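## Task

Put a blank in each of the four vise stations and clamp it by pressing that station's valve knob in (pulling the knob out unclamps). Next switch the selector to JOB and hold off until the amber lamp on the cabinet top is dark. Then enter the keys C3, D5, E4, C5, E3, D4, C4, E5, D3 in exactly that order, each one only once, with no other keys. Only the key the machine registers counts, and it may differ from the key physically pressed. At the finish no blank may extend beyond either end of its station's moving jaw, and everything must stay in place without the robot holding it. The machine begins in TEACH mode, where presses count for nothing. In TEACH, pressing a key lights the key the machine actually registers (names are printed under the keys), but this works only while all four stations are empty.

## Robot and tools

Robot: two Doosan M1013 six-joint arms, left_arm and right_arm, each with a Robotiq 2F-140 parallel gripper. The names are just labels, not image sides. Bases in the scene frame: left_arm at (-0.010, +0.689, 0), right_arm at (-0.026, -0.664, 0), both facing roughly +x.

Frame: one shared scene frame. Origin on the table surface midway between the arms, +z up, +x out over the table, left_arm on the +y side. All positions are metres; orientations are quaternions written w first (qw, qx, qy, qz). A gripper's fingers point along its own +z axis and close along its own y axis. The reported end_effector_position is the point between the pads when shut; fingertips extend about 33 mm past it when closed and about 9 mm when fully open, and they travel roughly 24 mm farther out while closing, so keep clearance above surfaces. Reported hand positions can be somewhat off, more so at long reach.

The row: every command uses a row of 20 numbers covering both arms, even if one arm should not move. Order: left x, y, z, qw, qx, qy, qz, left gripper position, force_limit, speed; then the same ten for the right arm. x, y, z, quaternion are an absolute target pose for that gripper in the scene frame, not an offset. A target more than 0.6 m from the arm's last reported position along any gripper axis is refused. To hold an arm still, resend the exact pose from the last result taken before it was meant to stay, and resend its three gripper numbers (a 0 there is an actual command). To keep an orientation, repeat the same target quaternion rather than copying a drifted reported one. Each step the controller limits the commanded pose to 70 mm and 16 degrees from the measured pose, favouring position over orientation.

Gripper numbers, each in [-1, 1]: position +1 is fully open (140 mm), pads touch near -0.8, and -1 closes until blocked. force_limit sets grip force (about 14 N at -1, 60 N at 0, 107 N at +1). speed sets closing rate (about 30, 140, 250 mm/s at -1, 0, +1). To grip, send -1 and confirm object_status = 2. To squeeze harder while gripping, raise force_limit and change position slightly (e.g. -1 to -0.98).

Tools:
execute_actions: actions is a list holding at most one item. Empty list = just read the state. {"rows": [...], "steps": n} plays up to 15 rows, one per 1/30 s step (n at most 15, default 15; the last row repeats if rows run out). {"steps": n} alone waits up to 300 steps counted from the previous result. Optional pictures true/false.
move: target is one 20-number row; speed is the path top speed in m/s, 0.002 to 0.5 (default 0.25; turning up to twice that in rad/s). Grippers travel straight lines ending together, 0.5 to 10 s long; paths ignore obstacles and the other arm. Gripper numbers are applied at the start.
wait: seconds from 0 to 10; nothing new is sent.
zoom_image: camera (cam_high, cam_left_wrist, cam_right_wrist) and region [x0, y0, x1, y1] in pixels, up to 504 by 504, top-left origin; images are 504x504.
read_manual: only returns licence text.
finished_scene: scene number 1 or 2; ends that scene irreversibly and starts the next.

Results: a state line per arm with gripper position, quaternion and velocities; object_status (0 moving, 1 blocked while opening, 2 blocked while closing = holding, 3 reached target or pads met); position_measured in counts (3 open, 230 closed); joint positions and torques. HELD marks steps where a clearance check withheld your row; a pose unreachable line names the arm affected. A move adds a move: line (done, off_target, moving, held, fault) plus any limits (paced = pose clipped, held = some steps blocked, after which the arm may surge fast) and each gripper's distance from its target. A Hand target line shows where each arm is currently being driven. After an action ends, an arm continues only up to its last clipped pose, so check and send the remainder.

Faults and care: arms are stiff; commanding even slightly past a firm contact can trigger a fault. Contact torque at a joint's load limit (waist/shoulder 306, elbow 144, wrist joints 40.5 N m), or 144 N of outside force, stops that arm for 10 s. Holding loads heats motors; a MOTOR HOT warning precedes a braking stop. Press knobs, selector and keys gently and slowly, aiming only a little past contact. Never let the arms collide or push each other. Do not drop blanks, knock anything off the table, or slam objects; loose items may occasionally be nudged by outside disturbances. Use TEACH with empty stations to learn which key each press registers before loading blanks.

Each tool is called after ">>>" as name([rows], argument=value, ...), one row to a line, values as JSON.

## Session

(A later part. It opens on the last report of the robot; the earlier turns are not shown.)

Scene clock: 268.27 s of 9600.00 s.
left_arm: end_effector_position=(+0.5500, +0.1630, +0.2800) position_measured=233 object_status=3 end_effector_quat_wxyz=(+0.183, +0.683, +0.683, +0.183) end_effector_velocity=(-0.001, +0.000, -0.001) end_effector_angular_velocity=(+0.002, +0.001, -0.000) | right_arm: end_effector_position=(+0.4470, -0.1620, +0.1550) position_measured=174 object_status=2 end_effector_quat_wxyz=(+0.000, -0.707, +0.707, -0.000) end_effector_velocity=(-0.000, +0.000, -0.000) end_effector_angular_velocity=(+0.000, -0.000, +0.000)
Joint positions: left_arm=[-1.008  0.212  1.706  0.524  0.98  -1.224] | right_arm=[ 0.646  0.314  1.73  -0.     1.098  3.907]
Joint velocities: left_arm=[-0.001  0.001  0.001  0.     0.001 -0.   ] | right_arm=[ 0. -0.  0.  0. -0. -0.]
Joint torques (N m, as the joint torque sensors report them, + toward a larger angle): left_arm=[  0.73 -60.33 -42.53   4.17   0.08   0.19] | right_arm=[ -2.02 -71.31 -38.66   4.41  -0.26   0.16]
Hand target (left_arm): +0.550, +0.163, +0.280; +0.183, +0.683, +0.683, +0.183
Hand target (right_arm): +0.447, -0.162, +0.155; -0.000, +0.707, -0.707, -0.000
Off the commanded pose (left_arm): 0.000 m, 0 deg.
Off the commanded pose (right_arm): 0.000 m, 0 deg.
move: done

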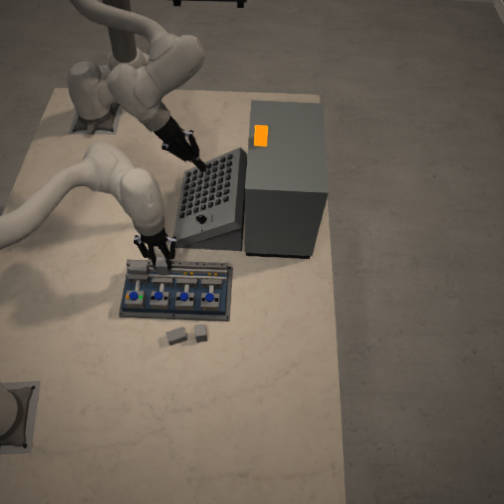

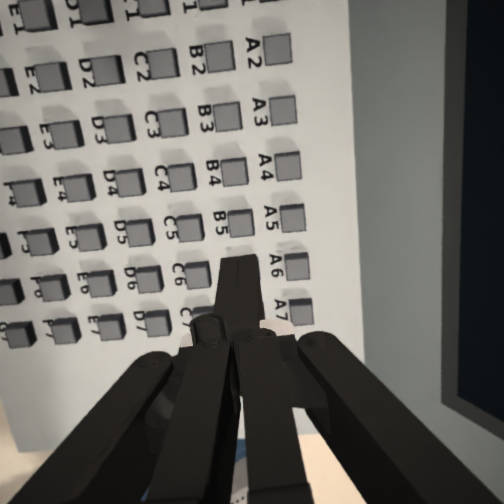

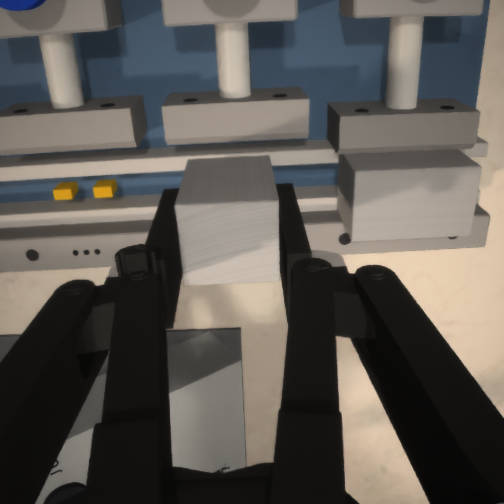

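>>> move(target=[0.55,0.163,0.28,0.183,0.683,0.683,0.183,-1,0,0,0.444,-0.163,0.137,0,-0.7071,0.7071,0,-1,0,-0.5], speed=0.03)

>>> move(target=[0.55,0.163,0.28,0.183,0.683,0.683,0.183,-1,0,0,0.444,-0.163,0.137,0,-0.7071,0.7071,0,-0.15,0,0])

>>> move(target=[0.55,0.163,0.28,0.183,0.683,0.683,0.183,-1,0,0,0.444,-0.225,0.155,0,-0.7071,0.7071,0,-0.15,0,0], speed=0.15)

>>> move(target=[0.55,0.163,0.28,0.183,0.683,0.683,0.183,-1,0,0,0.4435,-0.267,0.152,0,-0.7071,0.7071,0,-1,0,0])

>>> move(target=[0.55,0.163,0.28,0.183,0.683,0.683,0.183,-1,0,0,0.4435,-0.267,0.134,0,-0.7071,0.7071,0,-1,0,0], speed=0.03)

>>> move(target=[0.55,0.163,0.28,0.183,0.683,0.683,0.183,-1,0,0,0.455,-0.31,0.16,0,-0.7071,0.7071,0,-1,0,0])

>>> move(target=[0.55,0.163,0.28,0.183,0.683,0.683,0.183,-1,0,0,0.506,-0.376,0.095,0,-0.866,0.5,0,0.2,0,0])

Scene clock: 281.97 s of 9600.00 s.
left_arm: end_effector_position=(+0.5500, +0.1630, +0.2800) position_measured=233 object_status=3 end_effector_quat_wxyz=(+0.183, +0.683, +0.683, +0.183) end_effector_velocity=(+0.001, +0.001, +0.000) end_effector_angular_velocity=(+0.001, -0.000, +0.001) | right_arm: end_effector_position=(+0.4440, -0.1630, +0.1370) position_measured=174 object_status=2 end_effector_quat_wxyz=(+0.000, -0.707, +0.707, +0.000) end_effector_velocity=(-0.000, -0.000, -0.001) end_effector_angular_velocity=(-0.001, +0.000, +0.000)
Joint positions: left_arm=[-1.008  0.212  1.706  0.524  0.98  -1.224] | right_arm=[0.648 0.324 1.753 0.    1.065 3.909]
Joint velocities: left_arm=[ 0.001  0.    -0.001  0.001  0.002  0.   ] | right_arm=[ 0.     0.     0.001 -0.    -0.001 -0.   ]
Joint torques (N m, as the joint torque sensors report them, + toward a larger angle): left_arm=[  0.43 -60.61 -42.29   4.15   0.13   0.21] | right_arm=[ -1.99 -72.72 -37.32   4.31  -0.13   0.2 ]
Hand target (left_arm): +0.550, +0.163, +0.280; +0.183, +0.683, +0.683, +0.183
Hand target (right_arm): +0.444, -0.163, +0.137; -0.000, +0.707, -0.707, -0.000
Off the commanded pose (left_arm): 0.000 m, 0 deg.
Off the commanded pose (right_arm): 0.000 m, 0 deg.
After step 90, 9.83 s passed at rest.
move: done

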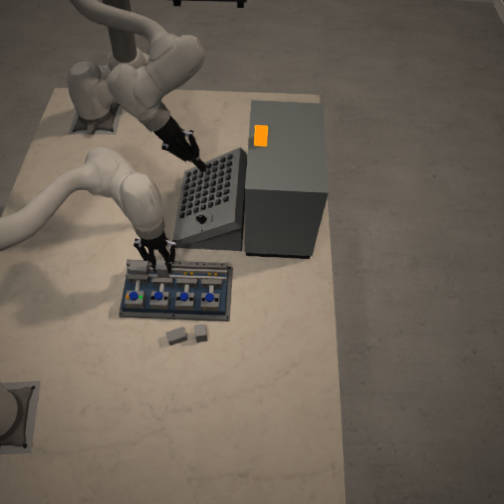

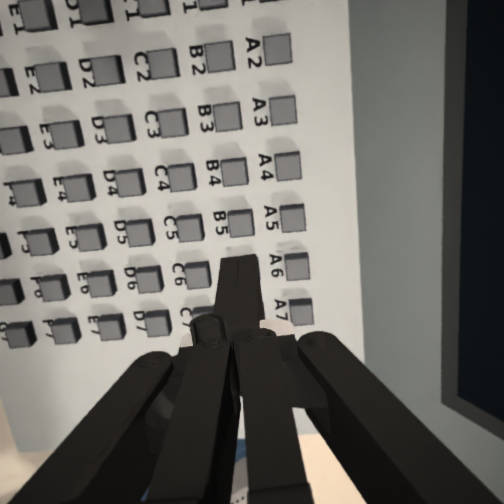

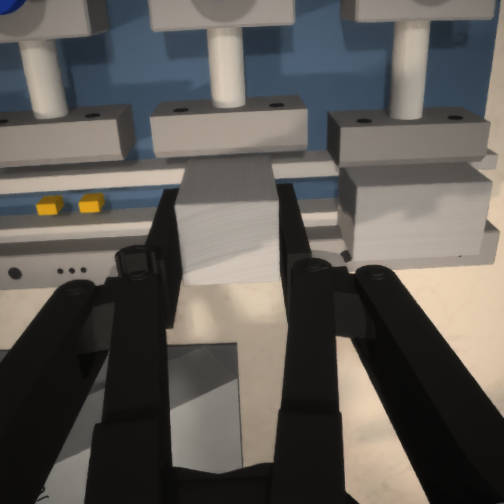

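Scene clock: 282.67 s of 9600.00 s.
left_arm: end_effector_position=(+0.5500, +0.1630, +0.2800) position_measured=233 object_status=3 end_effector_quat_wxyz=(+0.183, +0.683, +0.683, +0.183) end_effector_velocity=(-0.000, -0.001, +0.000) end_effector_angular_velocity=(-0.002, +0.001, +0.000) | right_arm: end_effector_position=(+0.4440, -0.1630, +0.1370) position_measured=148 object_status=3 end_effector_quat_wxyz=(-0.000, -0.707, +0.707, +0.000) end_effector_velocity=(-0.000, -0.001, -0.001) end_effector_angular_velocity=(-0.001, +0.001, -0.000)
Joint positions: left_arm=[-1.008  0.212  1.706  0.524  0.98  -1.224] | right_arm=[0.648 0.324 1.753 0.    1.065 3.909]
Joint velocities: left_arm=[-0.    -0.    -0.    -0.002 -0.    -0.   ] | right_arm=[-0.     0.     0.001  0.     0.     0.   ]
Joint torques (N m, as the joint torque sensors report them, + toward a larger angle): left_arm=[  0.52 -60.12 -42.49   4.05   0.09   0.25] | right_arm=[ -2.7  -70.41 -37.     4.06  -0.15   0.23]
Hand target (left_arm): +0.550, +0.163, +0.280; +0.183, +0.683, +0.683, +0.183
Hand target (right_arm): +0.444, -0.163, +0.137; +0.000, +0.707, -0.707, -0.000
Off the commanded pose (left_arm): 0.000 m, 0 deg.
Off the commanded pose (right_arm): 0.000 m, 0 deg.
move: done

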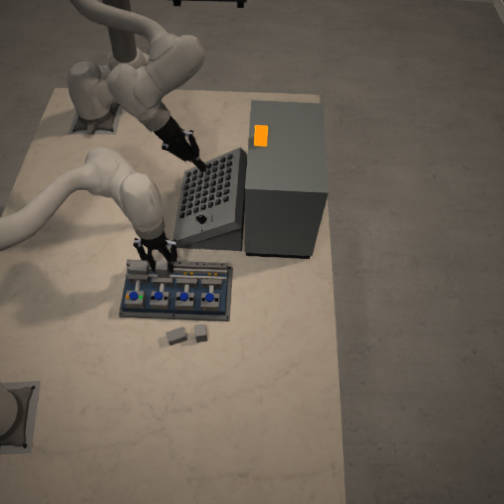

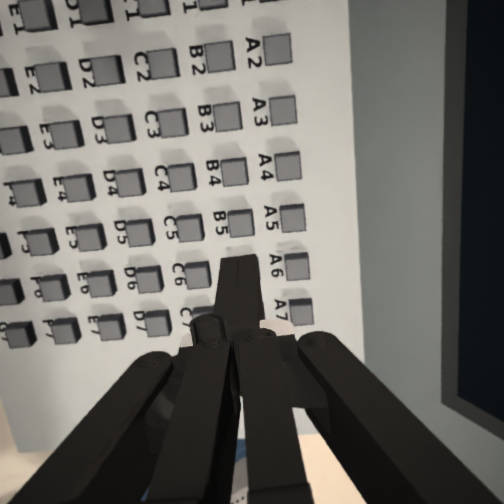

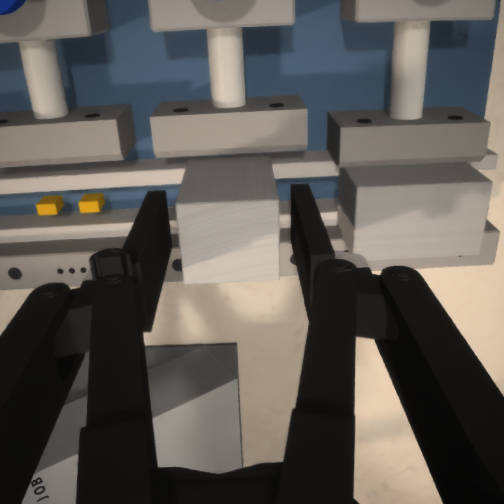

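Scene clock: 283.47 s of 9600.00 s.
left_arm: end_effector_position=(+0.5500, +0.1630, +0.2800) position_measured=233 object_status=3 end_effector_quat_wxyz=(+0.183, +0.683, +0.683, +0.183) end_effector_velocity=(-0.001, +0.000, +0.001) end_effector_angular_velocity=(-0.002, +0.000, +0.000) | right_arm: end_effector_position=(+0.4439, -0.2250, +0.1550) position_measured=148 object_status=3 end_effector_quat_wxyz=(-0.000, -0.707, +0.707, -0.000) end_effector_velocity=(-0.001, -0.000, -0.000) end_effector_angular_velocity=(-0.000, +0.001, +0.000)
Joint positions: left_arm=[-1.008  0.212  1.706  0.524  0.98  -1.224] | right_arm=[ 0.579  0.246  1.822 -0.     1.074  3.84 ]
Joint velocities: left_arm=[-0.    -0.002  0.    -0.001  0.001 -0.   ] | right_arm=[ 0.    -0.     0.001  0.     0.    -0.   ]
Joint torques (N m, as the joint torque sensors report them, + toward a larger angle): left_arm=[  0.91 -60.06 -42.16   4.25   0.18   0.2 ] | right_arm=[ -2.06 -64.52 -36.98   4.17  -0.24   0.22]
Hand target (left_arm): +0.550, +0.163, +0.280; +0.183, +0.683, +0.683, +0.183
Hand target (right_arm): +0.444, -0.225, +0.155; +0.000, +0.707, -0.707, +0.000
Off the commanded pose (left_arm): 0.000 m, 0 deg.
Off the commanded pose (right_arm): 0.000 m, 0 deg.
move: done

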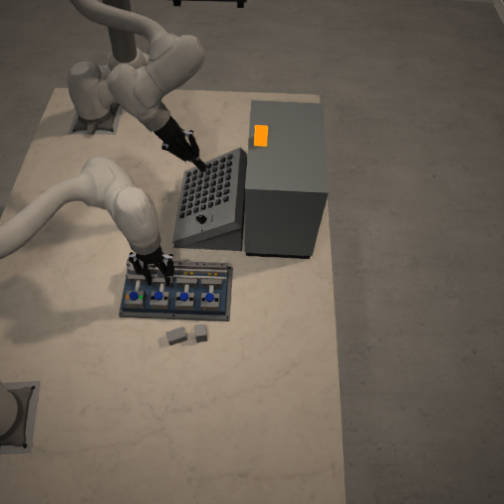

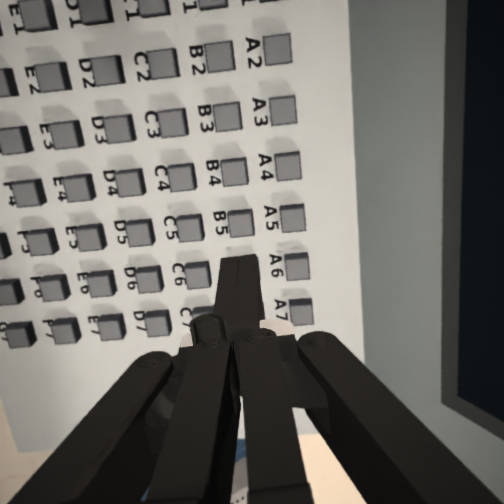

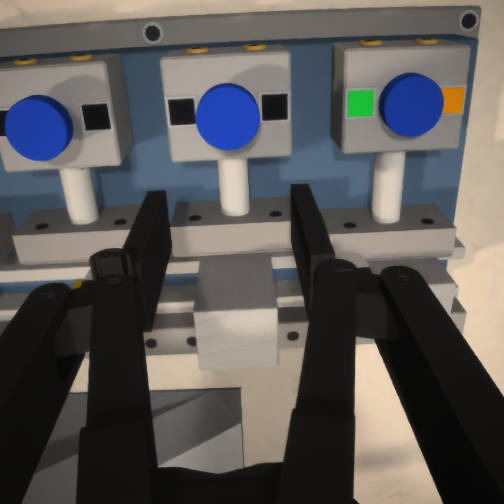

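Scene clock: 284.20 s of 9600.00 s.
left_arm: end_effector_position=(+0.5500, +0.1630, +0.2800) position_measured=233 object_status=3 end_effector_quat_wxyz=(+0.183, +0.683, +0.683, +0.183) end_effector_velocity=(-0.000, +0.001, +0.000) end_effector_angular_velocity=(+0.002, -0.001, -0.000) | right_arm: end_effector_position=(+0.4434, -0.2670, +0.1520) position_measured=233 object_status=3 end_effector_quat_wxyz=(-0.000, -0.707, +0.707, +0.000) end_effector_velocity=(+0.000, -0.001, -0.000) end_effector_angular_velocity=(-0.000, +0.000, -0.000)
Joint positions: left_arm=[-1.008  0.212  1.706  0.524  0.98  -1.224] | right_arm=[ 0.527  0.206  1.878 -0.     1.057  3.788]
Joint velocities: left_arm=[-0.001 -0.001  0.     0.002  0.002  0.   ] | right_arm=[-0.001 -0.     0.001  0.    -0.    -0.001]
Joint torques (N m, as the joint torque sensors report them, + toward a larger angle): left_arm=[  1.02 -60.44 -42.64   4.12   0.12   0.21] | right_arm=[ -0.52 -59.82 -36.67   4.21  -0.05   0.02]
Hand target (left_arm): +0.550, +0.163, +0.280; +0.183, +0.683, +0.683, +0.183
Hand target (right_arm): +0.443, -0.267, +0.152; +0.000, +0.707, -0.707, -0.000
Off the commanded pose (left_arm): 0.000 m, 0 deg.
Off the commanded pose (right_arm): 0.000 m, 0 deg.
move: done

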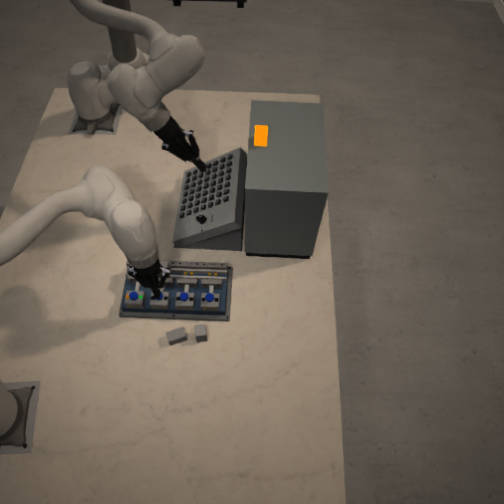

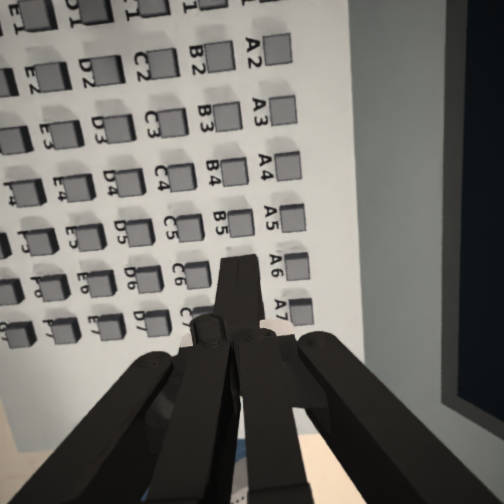

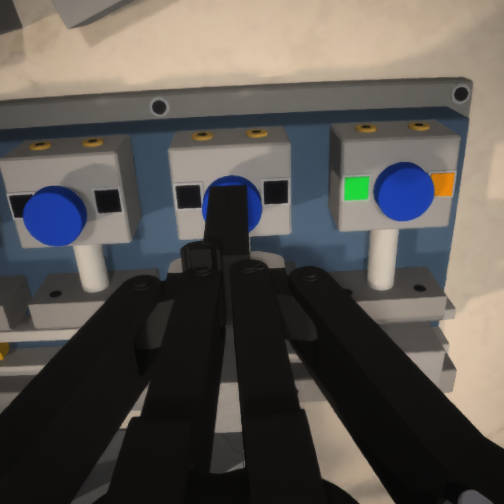

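Scene clock: 285.07 s of 9600.00 s.
left_arm: end_effector_position=(+0.5500, +0.1630, +0.2800) position_measured=233 object_status=3 end_effector_quat_wxyz=(+0.183, +0.683, +0.683, +0.183) end_effector_velocity=(-0.001, +0.000, -0.000) end_effector_angular_velocity=(+0.001, +0.000, -0.001) | right_arm: end_effector_position=(+0.4435, -0.2670, +0.1340) position_measured=233 object_status=3 end_effector_quat_wxyz=(-0.000, -0.707, +0.707, +0.000) end_effector_velocity=(-0.001, +0.001, -0.000) end_effector_angular_velocity=(+0.000, -0.000, +0.002)
Joint positions: left_arm=[-1.008  0.212  1.706  0.524  0.98  -1.224] | right_arm=[0.527 0.222 1.896 0.    1.024 3.788]
Joint velocities: left_arm=[-0.001 -0.001  0.001  0.     0.001  0.   ] | right_arm=[ 0.002  0.     0.    -0.    -0.001  0.   ]
Joint torques (N m, as the joint torque sensors report them, + toward a larger angle): left_arm=[  0.7  -60.26 -42.4    4.11   0.05   0.2 ] | right_arm=[ -2.83 -54.44 -33.46   3.74  -0.93   0.23]
Hand target (left_arm): +0.550, +0.163, +0.280; +0.183, +0.683, +0.683, +0.183
Hand target (right_arm): +0.444, -0.267, +0.134; -0.000, +0.707, -0.707, -0.000
Off the commanded pose (left_arm): 0.000 m, 0 deg.
Off the commanded pose (right_arm): 0.000 m, 0 deg.
move: done

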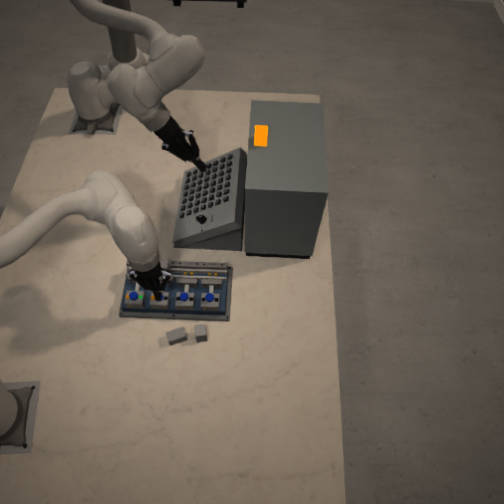

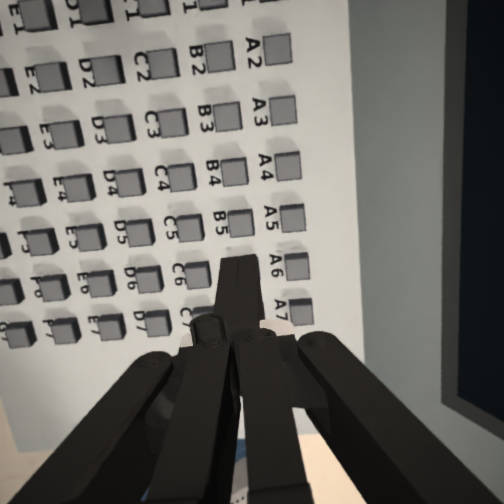

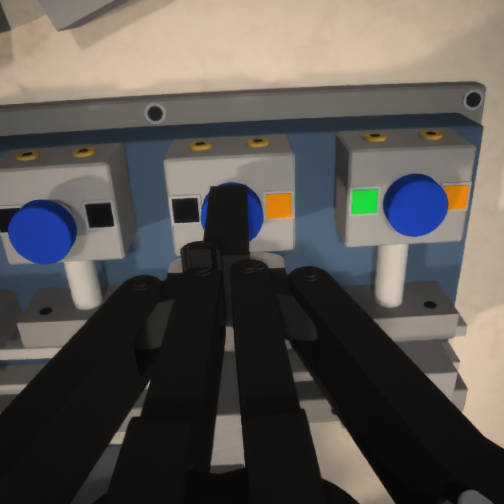

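Scene clock: 285.83 s of 9600.00 s.
left_arm: end_effector_position=(+0.5500, +0.1630, +0.2800) position_measured=233 object_status=3 end_effector_quat_wxyz=(+0.183, +0.683, +0.683, +0.183) end_effector_velocity=(+0.000, +0.000, +0.002) end_effector_angular_velocity=(-0.001, -0.003, -0.001) | right_arm: end_effector_position=(+0.4549, -0.3100, +0.1600) position_measured=233 object_status=3 end_effector_quat_wxyz=(-0.000, -0.707, +0.707, -0.000) end_effector_velocity=(+0.000, +0.000, +0.000) end_effector_angular_velocity=(+0.000, -0.000, +0.001)
Joint positions: left_arm=[-1.008  0.212  1.706  0.524  0.98  -1.224] | right_arm=[ 0.458  0.173  1.903 -0.     1.065  3.719]
Joint velocities: left_arm=[-0.    -0.002 -0.     0.002  0.001 -0.   ] | right_arm=[ 0.    -0.    -0.    -0.     0.    -0.001]
Joint torques (N m, as the joint torque sensors report them, + toward a larger angle): left_arm=[  0.45 -59.96 -42.42   4.14   0.09   0.22] | right_arm=[ -2.1  -55.8  -36.7    4.06  -0.35   0.26]
Hand target (left_arm): +0.550, +0.163, +0.280; +0.183, +0.683, +0.683, +0.183
Hand target (right_arm): +0.455, -0.310, +0.160; +0.000, +0.707, -0.707, +0.000
Off the commanded pose (left_arm): 0.000 m, 0 deg.
Off the commanded pose (right_arm): 0.000 m, 0 deg.
move: done

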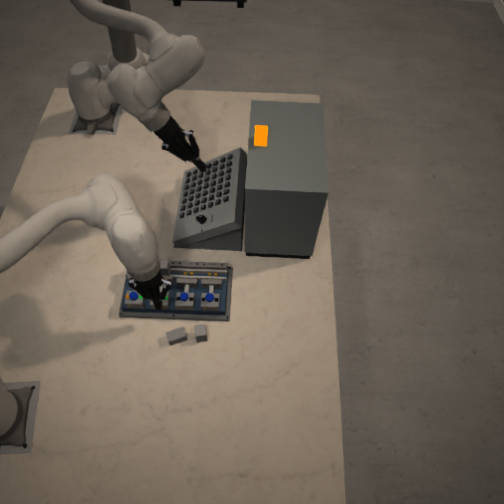

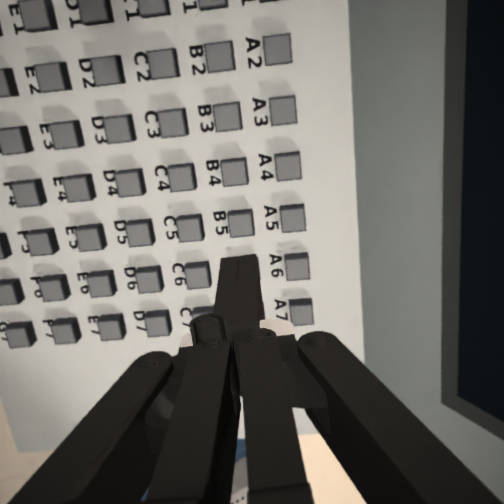

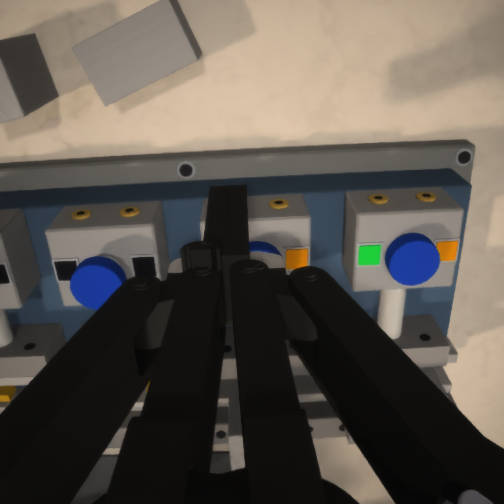

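Scene clock: 287.27 s of 9600.00 s.
left_arm: end_effector_position=(+0.5500, +0.1630, +0.2800) position_measured=233 object_status=3 end_effector_quat_wxyz=(+0.183, +0.683, +0.683, +0.183) end_effector_velocity=(+0.000, -0.000, +0.000) end_effector_angular_velocity=(-0.000, -0.001, -0.000) | right_arm: end_effector_position=(+0.5059, -0.3760, +0.0950) position_measured=104 object_status=3 end_effector_quat_wxyz=(+0.000, +0.866, -0.500, -0.000) end_effector_velocity=(-0.000, -0.001, -0.001) end_effector_angular_velocity=(+0.000, +0.001, +0.002)
Joint positions: left_arm=[-1.008  0.212  1.706  0.524  0.98  -1.224] | right_arm=[0.321 0.244 1.95  0.    0.947 3.058]
Joint velocities: left_arm=[ 0.     0.    -0.     0.001 -0.001 -0.   ] | right_arm=[-0.001  0.001  0.001  0.001 -0.001 -0.003]
Joint torques (N m, as the joint torque sensors report them, + toward a larger angle): left_arm=[  0.66 -59.26 -42.44   4.22   0.25   0.12] | right_arm=[ -0.62 -60.35 -34.11   3.84  -0.16   0.13]
Hand target (left_arm): +0.550, +0.163, +0.280; +0.183, +0.683, +0.683, +0.183
Hand target (right_arm): +0.506, -0.376, +0.095; +0.000, +0.866, -0.500, -0.000
Off the commanded pose (left_arm): 0.000 m, 0 deg.
Off the commanded pose (right_arm): 0.000 m, 0 deg.
move: done

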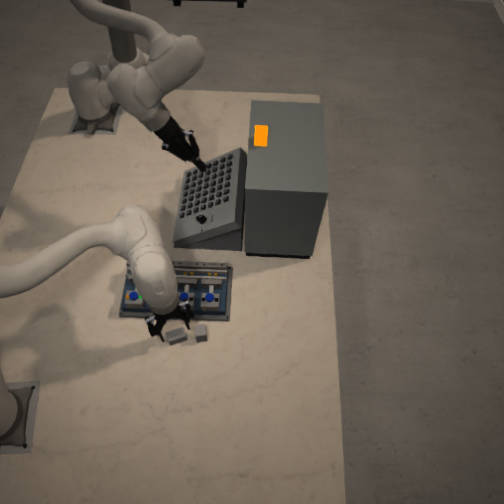

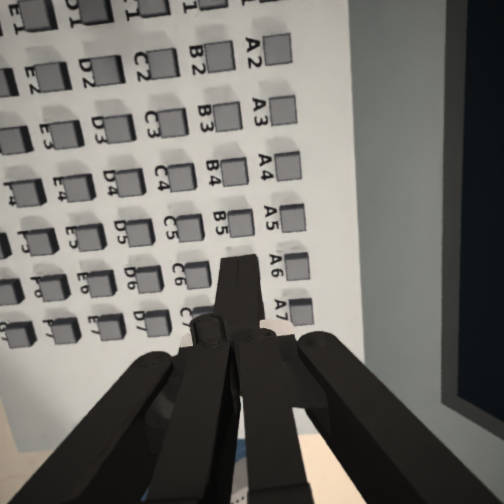

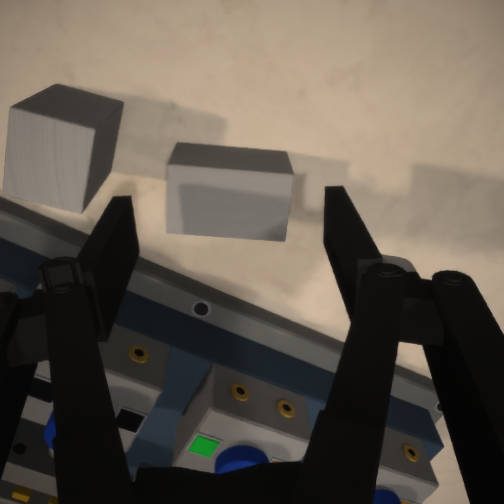

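>>> move(target=[0.55,0.163,0.28,0.183,0.683,0.683,0.183,-1,0,0,0.506,-0.372,0.09,0,-0.834,0.552,0,0.06,0,0])

>>> move(target=[0.55,0.163,0.28,0.183,0.683,0.683,0.183,-1,0,0,0.506,-0.372,0.048,0,-0.834,0.552,0,0.06,0,0], speed=0.06)

>>> move(target=[0.55,0.163,0.28,0.183,0.683,0.683,0.183,-1,0,0,0.506,-0.372,0.048,0,-0.834,0.552,0,-1,0,-0.5])

>>> move(target=[0.55,0.163,0.28,0.183,0.683,0.683,0.183,-1,0,0,0.506,-0.365,0.18,0,-0.834,0.552,0,-1,0,-0.5])

>>> move(target=[0.55,0.163,0.28,0.183,0.683,0.683,0.183,-1,0,0,0.529,-0.162,0.175,0,-0.7071,0.7071,0,-1,0,-0.5])

>>> move(target=[0.55,0.163,0.28,0.183,0.683,0.683,0.183,-1,0,0,0.529,-0.162,0.136,0,-0.7071,0.7071,0,-1,0,-0.5], speed=0.06)

Scene clock: 308.07 s of 9600.00 s.
left_arm: end_effector_position=(+0.5500, +0.1630, +0.2800) position_measured=233 object_status=3 end_effector_quat_wxyz=(+0.183, +0.683, +0.683, +0.183) end_effector_velocity=(-0.001, -0.000, -0.000) end_effector_angular_velocity=(-0.000, +0.002, -0.001) | right_arm: end_effector_position=(+0.5060, -0.3720, +0.0900) position_measured=122 object_status=3 end_effector_quat_wxyz=(-0.000, +0.834, -0.552, -0.000) end_effector_velocity=(-0.000, +0.001, -0.000) end_effector_angular_velocity=(-0.000, -0.000, -0.002)
Joint positions: left_arm=[-1.008  0.212  1.706  0.524  0.98  -1.224] | right_arm=[0.326 0.252 1.951 0.    0.939 3.186]
Joint velocities: left_arm=[-0.001 -0.001  0.001 -0.002  0.     0.   ] | right_arm=[ 0.001  0.    -0.    -0.     0.     0.003]
Joint torques (N m, as the joint torque sensors report them, + toward a larger angle): left_arm=[  1.03 -60.35 -42.69   4.14   0.08   0.17] | right_arm=[ -1.12 -61.51 -33.41   3.79  -0.15   0.11]
Hand target (left_arm): +0.550, +0.163, +0.280; +0.183, +0.683, +0.683, +0.183
Hand target (right_arm): +0.506, -0.372, +0.090; -0.000, +0.834, -0.552, -0.000
Off the commanded pose (left_arm): 0.000 m, 0 deg.
Off the commanded pose (right_arm): 0.000 m, 0 deg.
After step 90, 17.10 s passed at rest.
move: done

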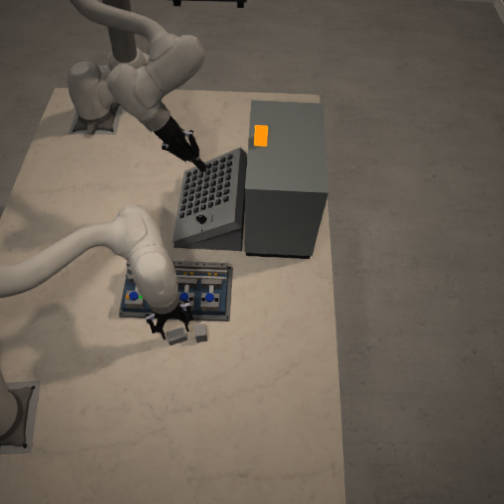

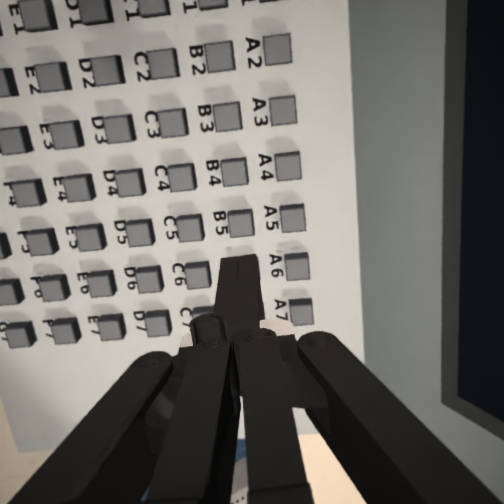

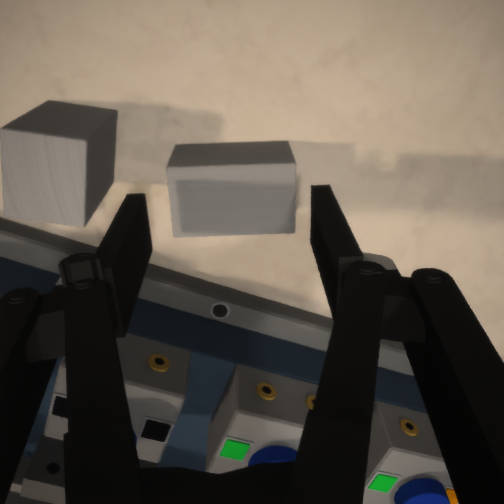

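Scene clock: 309.07 s of 9600.00 s.
left_arm: end_effector_position=(+0.5500, +0.1630, +0.2800) position_measured=233 object_status=3 end_effector_quat_wxyz=(+0.183, +0.683, +0.683, +0.183) end_effector_velocity=(+0.000, +0.000, -0.000) end_effector_angular_velocity=(+0.000, +0.001, +0.002) | right_arm: end_effector_position=(+0.5060, -0.3720, +0.0480) position_measured=122 object_status=3 end_effector_quat_wxyz=(-0.000, +0.834, -0.552, -0.000) end_effector_velocity=(-0.000, -0.000, -0.001) end_effector_angular_velocity=(+0.000, +0.000, +0.000)
Joint positions: left_arm=[-1.008  0.212  1.706  0.524  0.98  -1.224] | right_arm=[0.326 0.298 1.983 0.    0.86  3.186]
Joint velocities: left_arm=[ 0.001  0.    -0.    -0.001  0.001 -0.   ] | right_arm=[-0.     0.001  0.     0.    -0.001 -0.001]
Joint torques (N m, as the joint torque sensors report them, + toward a larger angle): left_arm=[  0.65 -60.08 -42.09   4.11   0.22   0.08] | right_arm=[ -1.75 -63.3  -31.22   3.57  -0.07   0.28]
Hand target (left_arm): +0.550, +0.163, +0.280; +0.183, +0.683, +0.683, +0.183
Hand target (right_arm): +0.506, -0.372, +0.048; -0.000, +0.834, -0.552, -0.000
Off the commanded pose (left_arm): 0.000 m, 0 deg.
Off the commanded pose (right_arm): 0.000 m, 0 deg.
move: done

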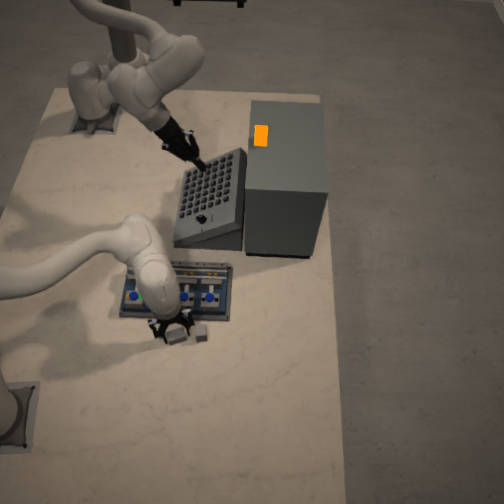

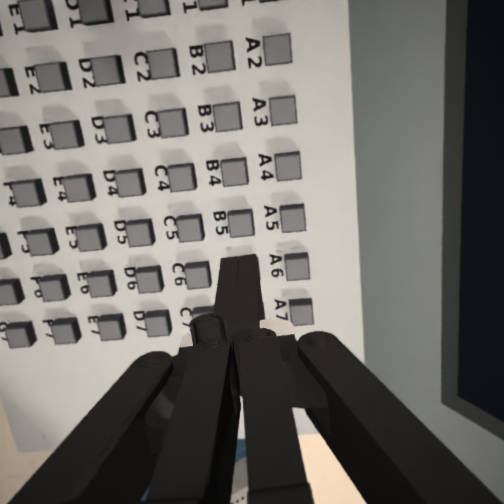

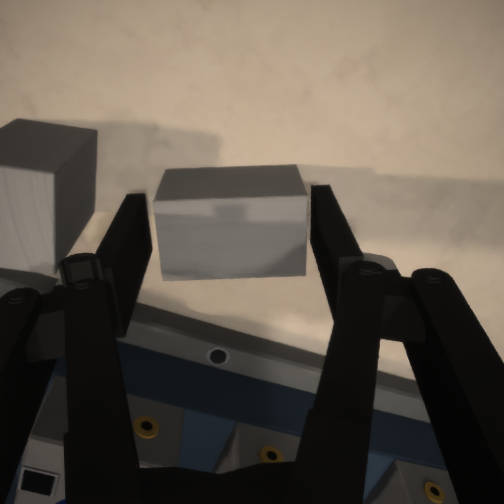

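Scene clock: 309.77 s of 9600.00 s.
left_arm: end_effector_position=(+0.5500, +0.1630, +0.2800) position_measured=233 object_status=3 end_effector_quat_wxyz=(+0.183, +0.683, +0.683, +0.183) end_effector_velocity=(+0.001, +0.001, -0.001) end_effector_angular_velocity=(+0.000, +0.001, +0.002) | right_arm: end_effector_position=(+0.5060, -0.3720, +0.0480) position_measured=143 object_status=2 end_effector_quat_wxyz=(-0.000, +0.834, -0.552, +0.000) end_effector_velocity=(+0.000, -0.000, +0.000) end_effector_angular_velocity=(+0.000, +0.000, -0.001)
Joint positions: left_arm=[-1.008  0.212  1.706  0.524  0.98  -1.224] | right_arm=[0.326 0.298 1.983 0.    0.86  3.186]
Joint velocities: left_arm=[ 0.002  0.001 -0.    -0.001  0.     0.   ] | right_arm=[-0.001 -0.     0.     0.     0.     0.   ]
Joint torques (N m, as the joint torque sensors report them, + toward a larger angle): left_arm=[  0.45 -60.2  -41.94   4.2    0.18   0.2 ] | right_arm=[ -3.04 -49.57 -22.9    3.22  -0.37   0.2 ]
Hand target (left_arm): +0.550, +0.163, +0.280; +0.183, +0.683, +0.683, +0.183
Hand target (right_arm): +0.506, -0.372, +0.048; +0.000, +0.834, -0.552, -0.000
Off the commanded pose (left_arm): 0.000 m, 0 deg.
Off the commanded pose (right_arm): 0.000 m, 0 deg.
move: done

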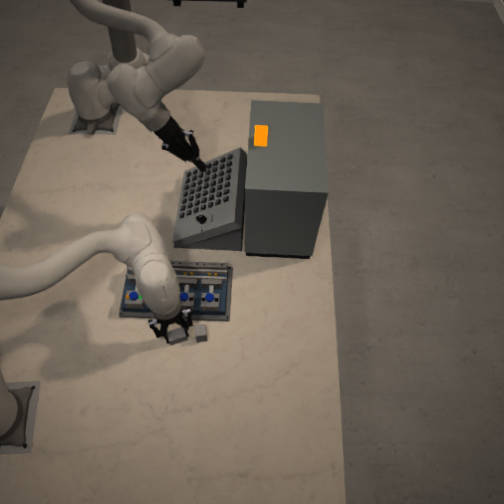

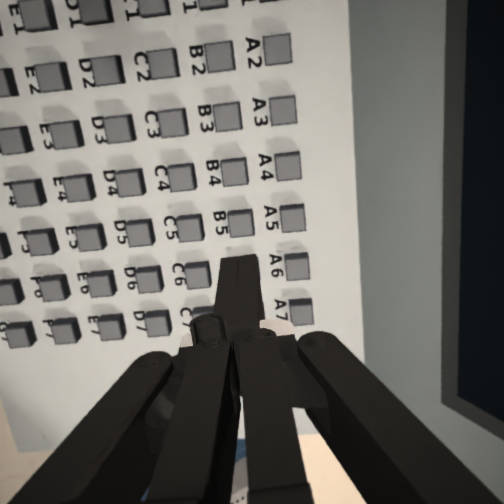

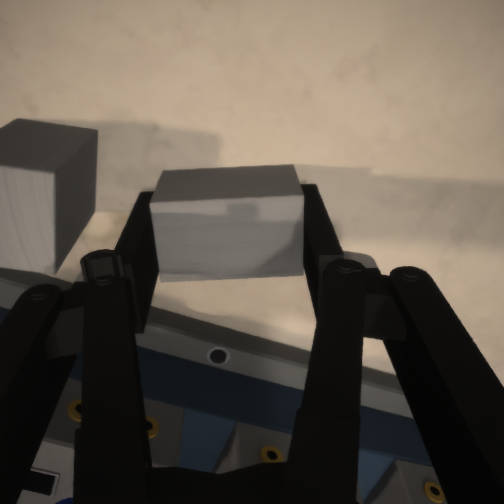

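Scene clock: 310.70 s of 9600.00 s.
left_arm: end_effector_position=(+0.5500, +0.1630, +0.2800) position_measured=233 object_status=3 end_effector_quat_wxyz=(+0.183, +0.683, +0.683, +0.183) end_effector_velocity=(+0.000, -0.001, -0.000) end_effector_angular_velocity=(+0.001, +0.000, -0.001) | right_arm: end_effector_position=(+0.5059, -0.3651, +0.1800) position_measured=143 object_status=2 end_effector_quat_wxyz=(+0.000, +0.834, -0.552, +0.000) end_effector_velocity=(+0.000, +0.000, +0.001) end_effector_angular_velocity=(+0.000, -0.001, +0.000)
Joint positions: left_arm=[-1.008  0.212  1.706  0.524  0.98  -1.224] | right_arm=[ 0.337  0.177  1.858 -0.     1.107  3.197]
Joint velocities: left_arm=[-0.001  0.002 -0.001  0.     0.001  0.   ] | right_arm=[ 0.    -0.    -0.001 -0.     0.001  0.   ]
Joint torques (N m, as the joint torque sensors report them, + toward a larger angle): left_arm=[  0.56 -59.84 -42.23   4.13   0.09   0.15] | right_arm=[ -1.66 -57.68 -38.79   4.17  -0.19   0.24]
Hand target (left_arm): +0.550, +0.163, +0.280; +0.183, +0.683, +0.683, +0.183
Hand target (right_arm): +0.506, -0.365, +0.180; +0.000, +0.834, -0.552, +0.000
Off the commanded pose (left_arm): 0.000 m, 0 deg.
Off the commanded pose (right_arm): 0.000 m, 0 deg.
move: done

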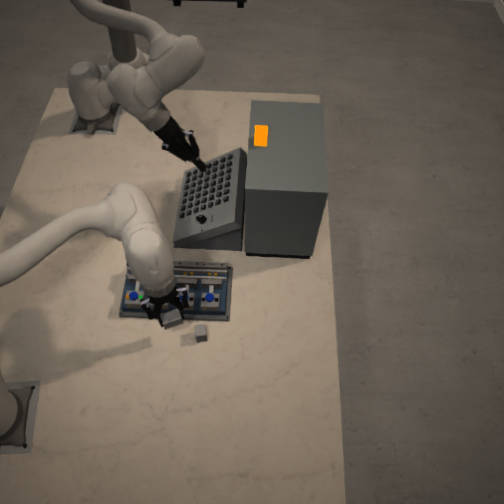

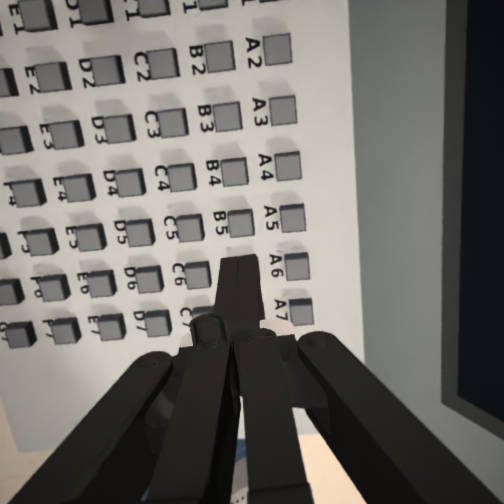

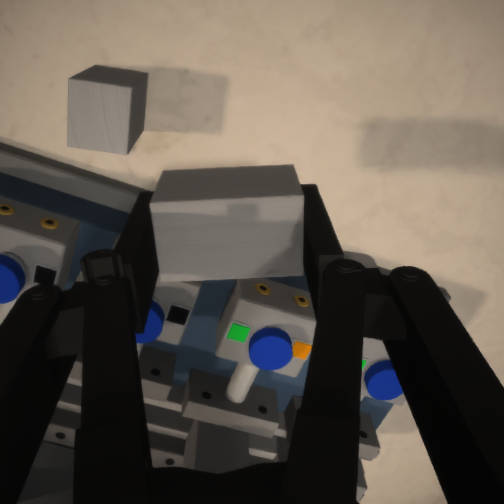

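Scene clock: 311.93 s of 9600.00 s.
left_arm: end_effector_position=(+0.5500, +0.1630, +0.2800) position_measured=233 object_status=3 end_effector_quat_wxyz=(+0.183, +0.683, +0.683, +0.183) end_effector_velocity=(+0.000, -0.000, +0.001) end_effector_angular_velocity=(-0.001, +0.000, +0.001) | right_arm: end_effector_position=(+0.5294, -0.1621, +0.1751) position_measured=143 object_status=2 end_effector_quat_wxyz=(+0.000, -0.707, +0.707, -0.000) end_effector_velocity=(+0.001, -0.000, -0.000) end_effector_angular_velocity=(-0.001, +0.000, -0.002)
Joint positions: left_arm=[-1.008  0.212  1.706  0.524  0.98  -1.224] | right_arm=[ 0.57   0.386  1.588 -0.     1.168  3.831]
Joint velocities: left_arm=[ 0.     0.    -0.001 -0.001  0.001 -0.   ] | right_arm=[-0.001  0.001 -0.001 -0.     0.     0.002]
Joint torques (N m, as the joint torque sensors report them, + toward a larger angle): left_arm=[  0.98 -59.55 -42.22   4.22   0.15   0.19] | right_arm=[ -0.84 -80.93 -39.4    4.24   0.02   0.12]
Hand target (left_arm): +0.550, +0.163, +0.280; +0.183, +0.683, +0.683, +0.183
Hand target (right_arm): +0.529, -0.162, +0.175; -0.000, +0.707, -0.707, +0.000
Off the commanded pose (left_arm): 0.000 m, 0 deg.
Off the commanded pose (right_arm): 0.000 m, 0 deg.
move: done

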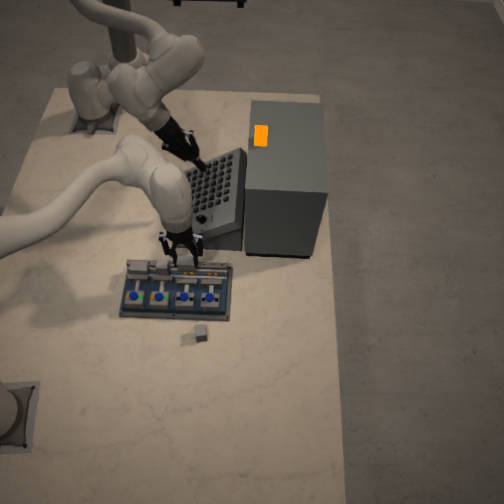

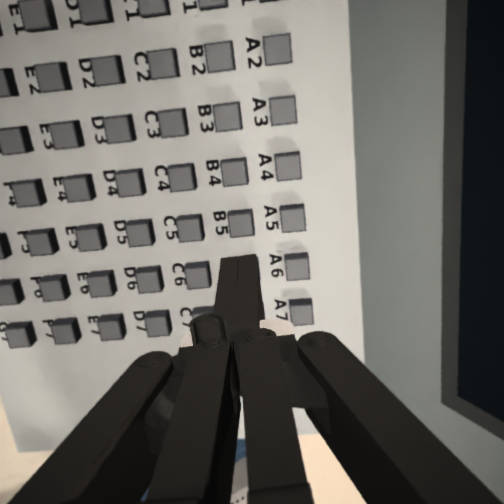

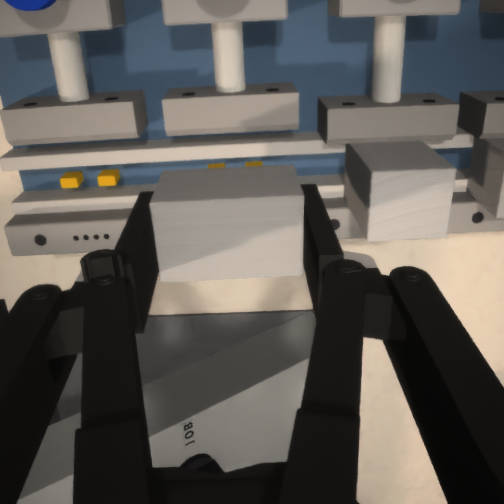

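Scene clock: 312.87 s of 9600.00 s.
left_arm: end_effector_position=(+0.5500, +0.1630, +0.2800) position_measured=233 object_status=3 end_effector_quat_wxyz=(+0.183, +0.683, +0.683, +0.183) end_effector_velocity=(-0.001, -0.001, +0.000) end_effector_angular_velocity=(-0.002, +0.001, -0.001) | right_arm: end_effector_position=(+0.5290, -0.1620, +0.1360) position_measured=143 object_status=2 end_effector_quat_wxyz=(+0.000, -0.707, +0.707, +0.000) end_effector_velocity=(+0.001, -0.001, -0.001) end_effector_angular_velocity=(-0.000, +0.000, -0.001)
Joint positions: left_arm=[-1.008  0.212  1.706  0.524  0.98  -1.224] | right_arm=[0.57  0.413 1.626 0.    1.103 3.831]
Joint velocities: left_arm=[-0.001  0.    -0.001 -0.002 -0.    -0.   ] | right_arm=[-0.001  0.001  0.    -0.    -0.001  0.   ]
Joint torques (N m, as the joint torque sensors report them, + toward a larger angle): left_arm=[  0.52 -60.06 -42.09   4.19   0.09   0.23] | right_arm=[ -1.78 -82.59 -38.73   4.16  -0.24   0.11]
Hand target (left_arm): +0.550, +0.163, +0.280; +0.183, +0.683, +0.683, +0.183
Hand target (right_arm): +0.529, -0.162, +0.136; -0.000, +0.707, -0.707, -0.000
Off the commanded pose (left_arm): 0.000 m, 0 deg.
Off the commanded pose (right_arm): 0.000 m, 0 deg.
move: done

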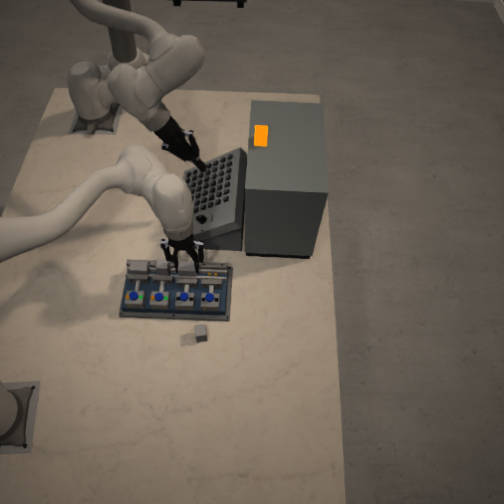

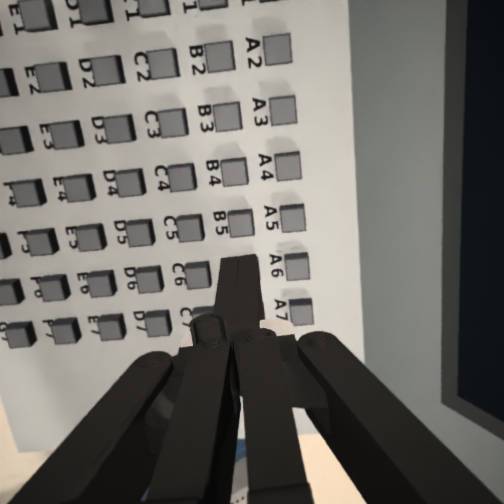

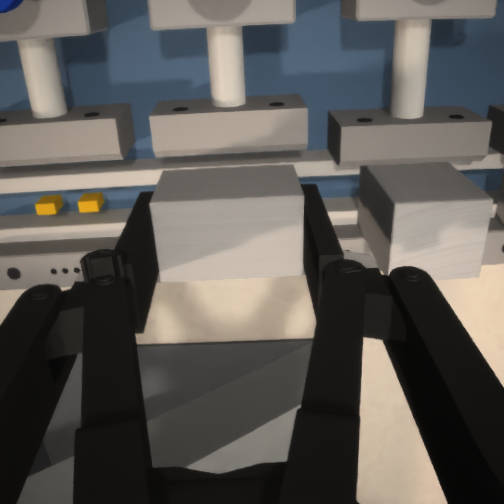

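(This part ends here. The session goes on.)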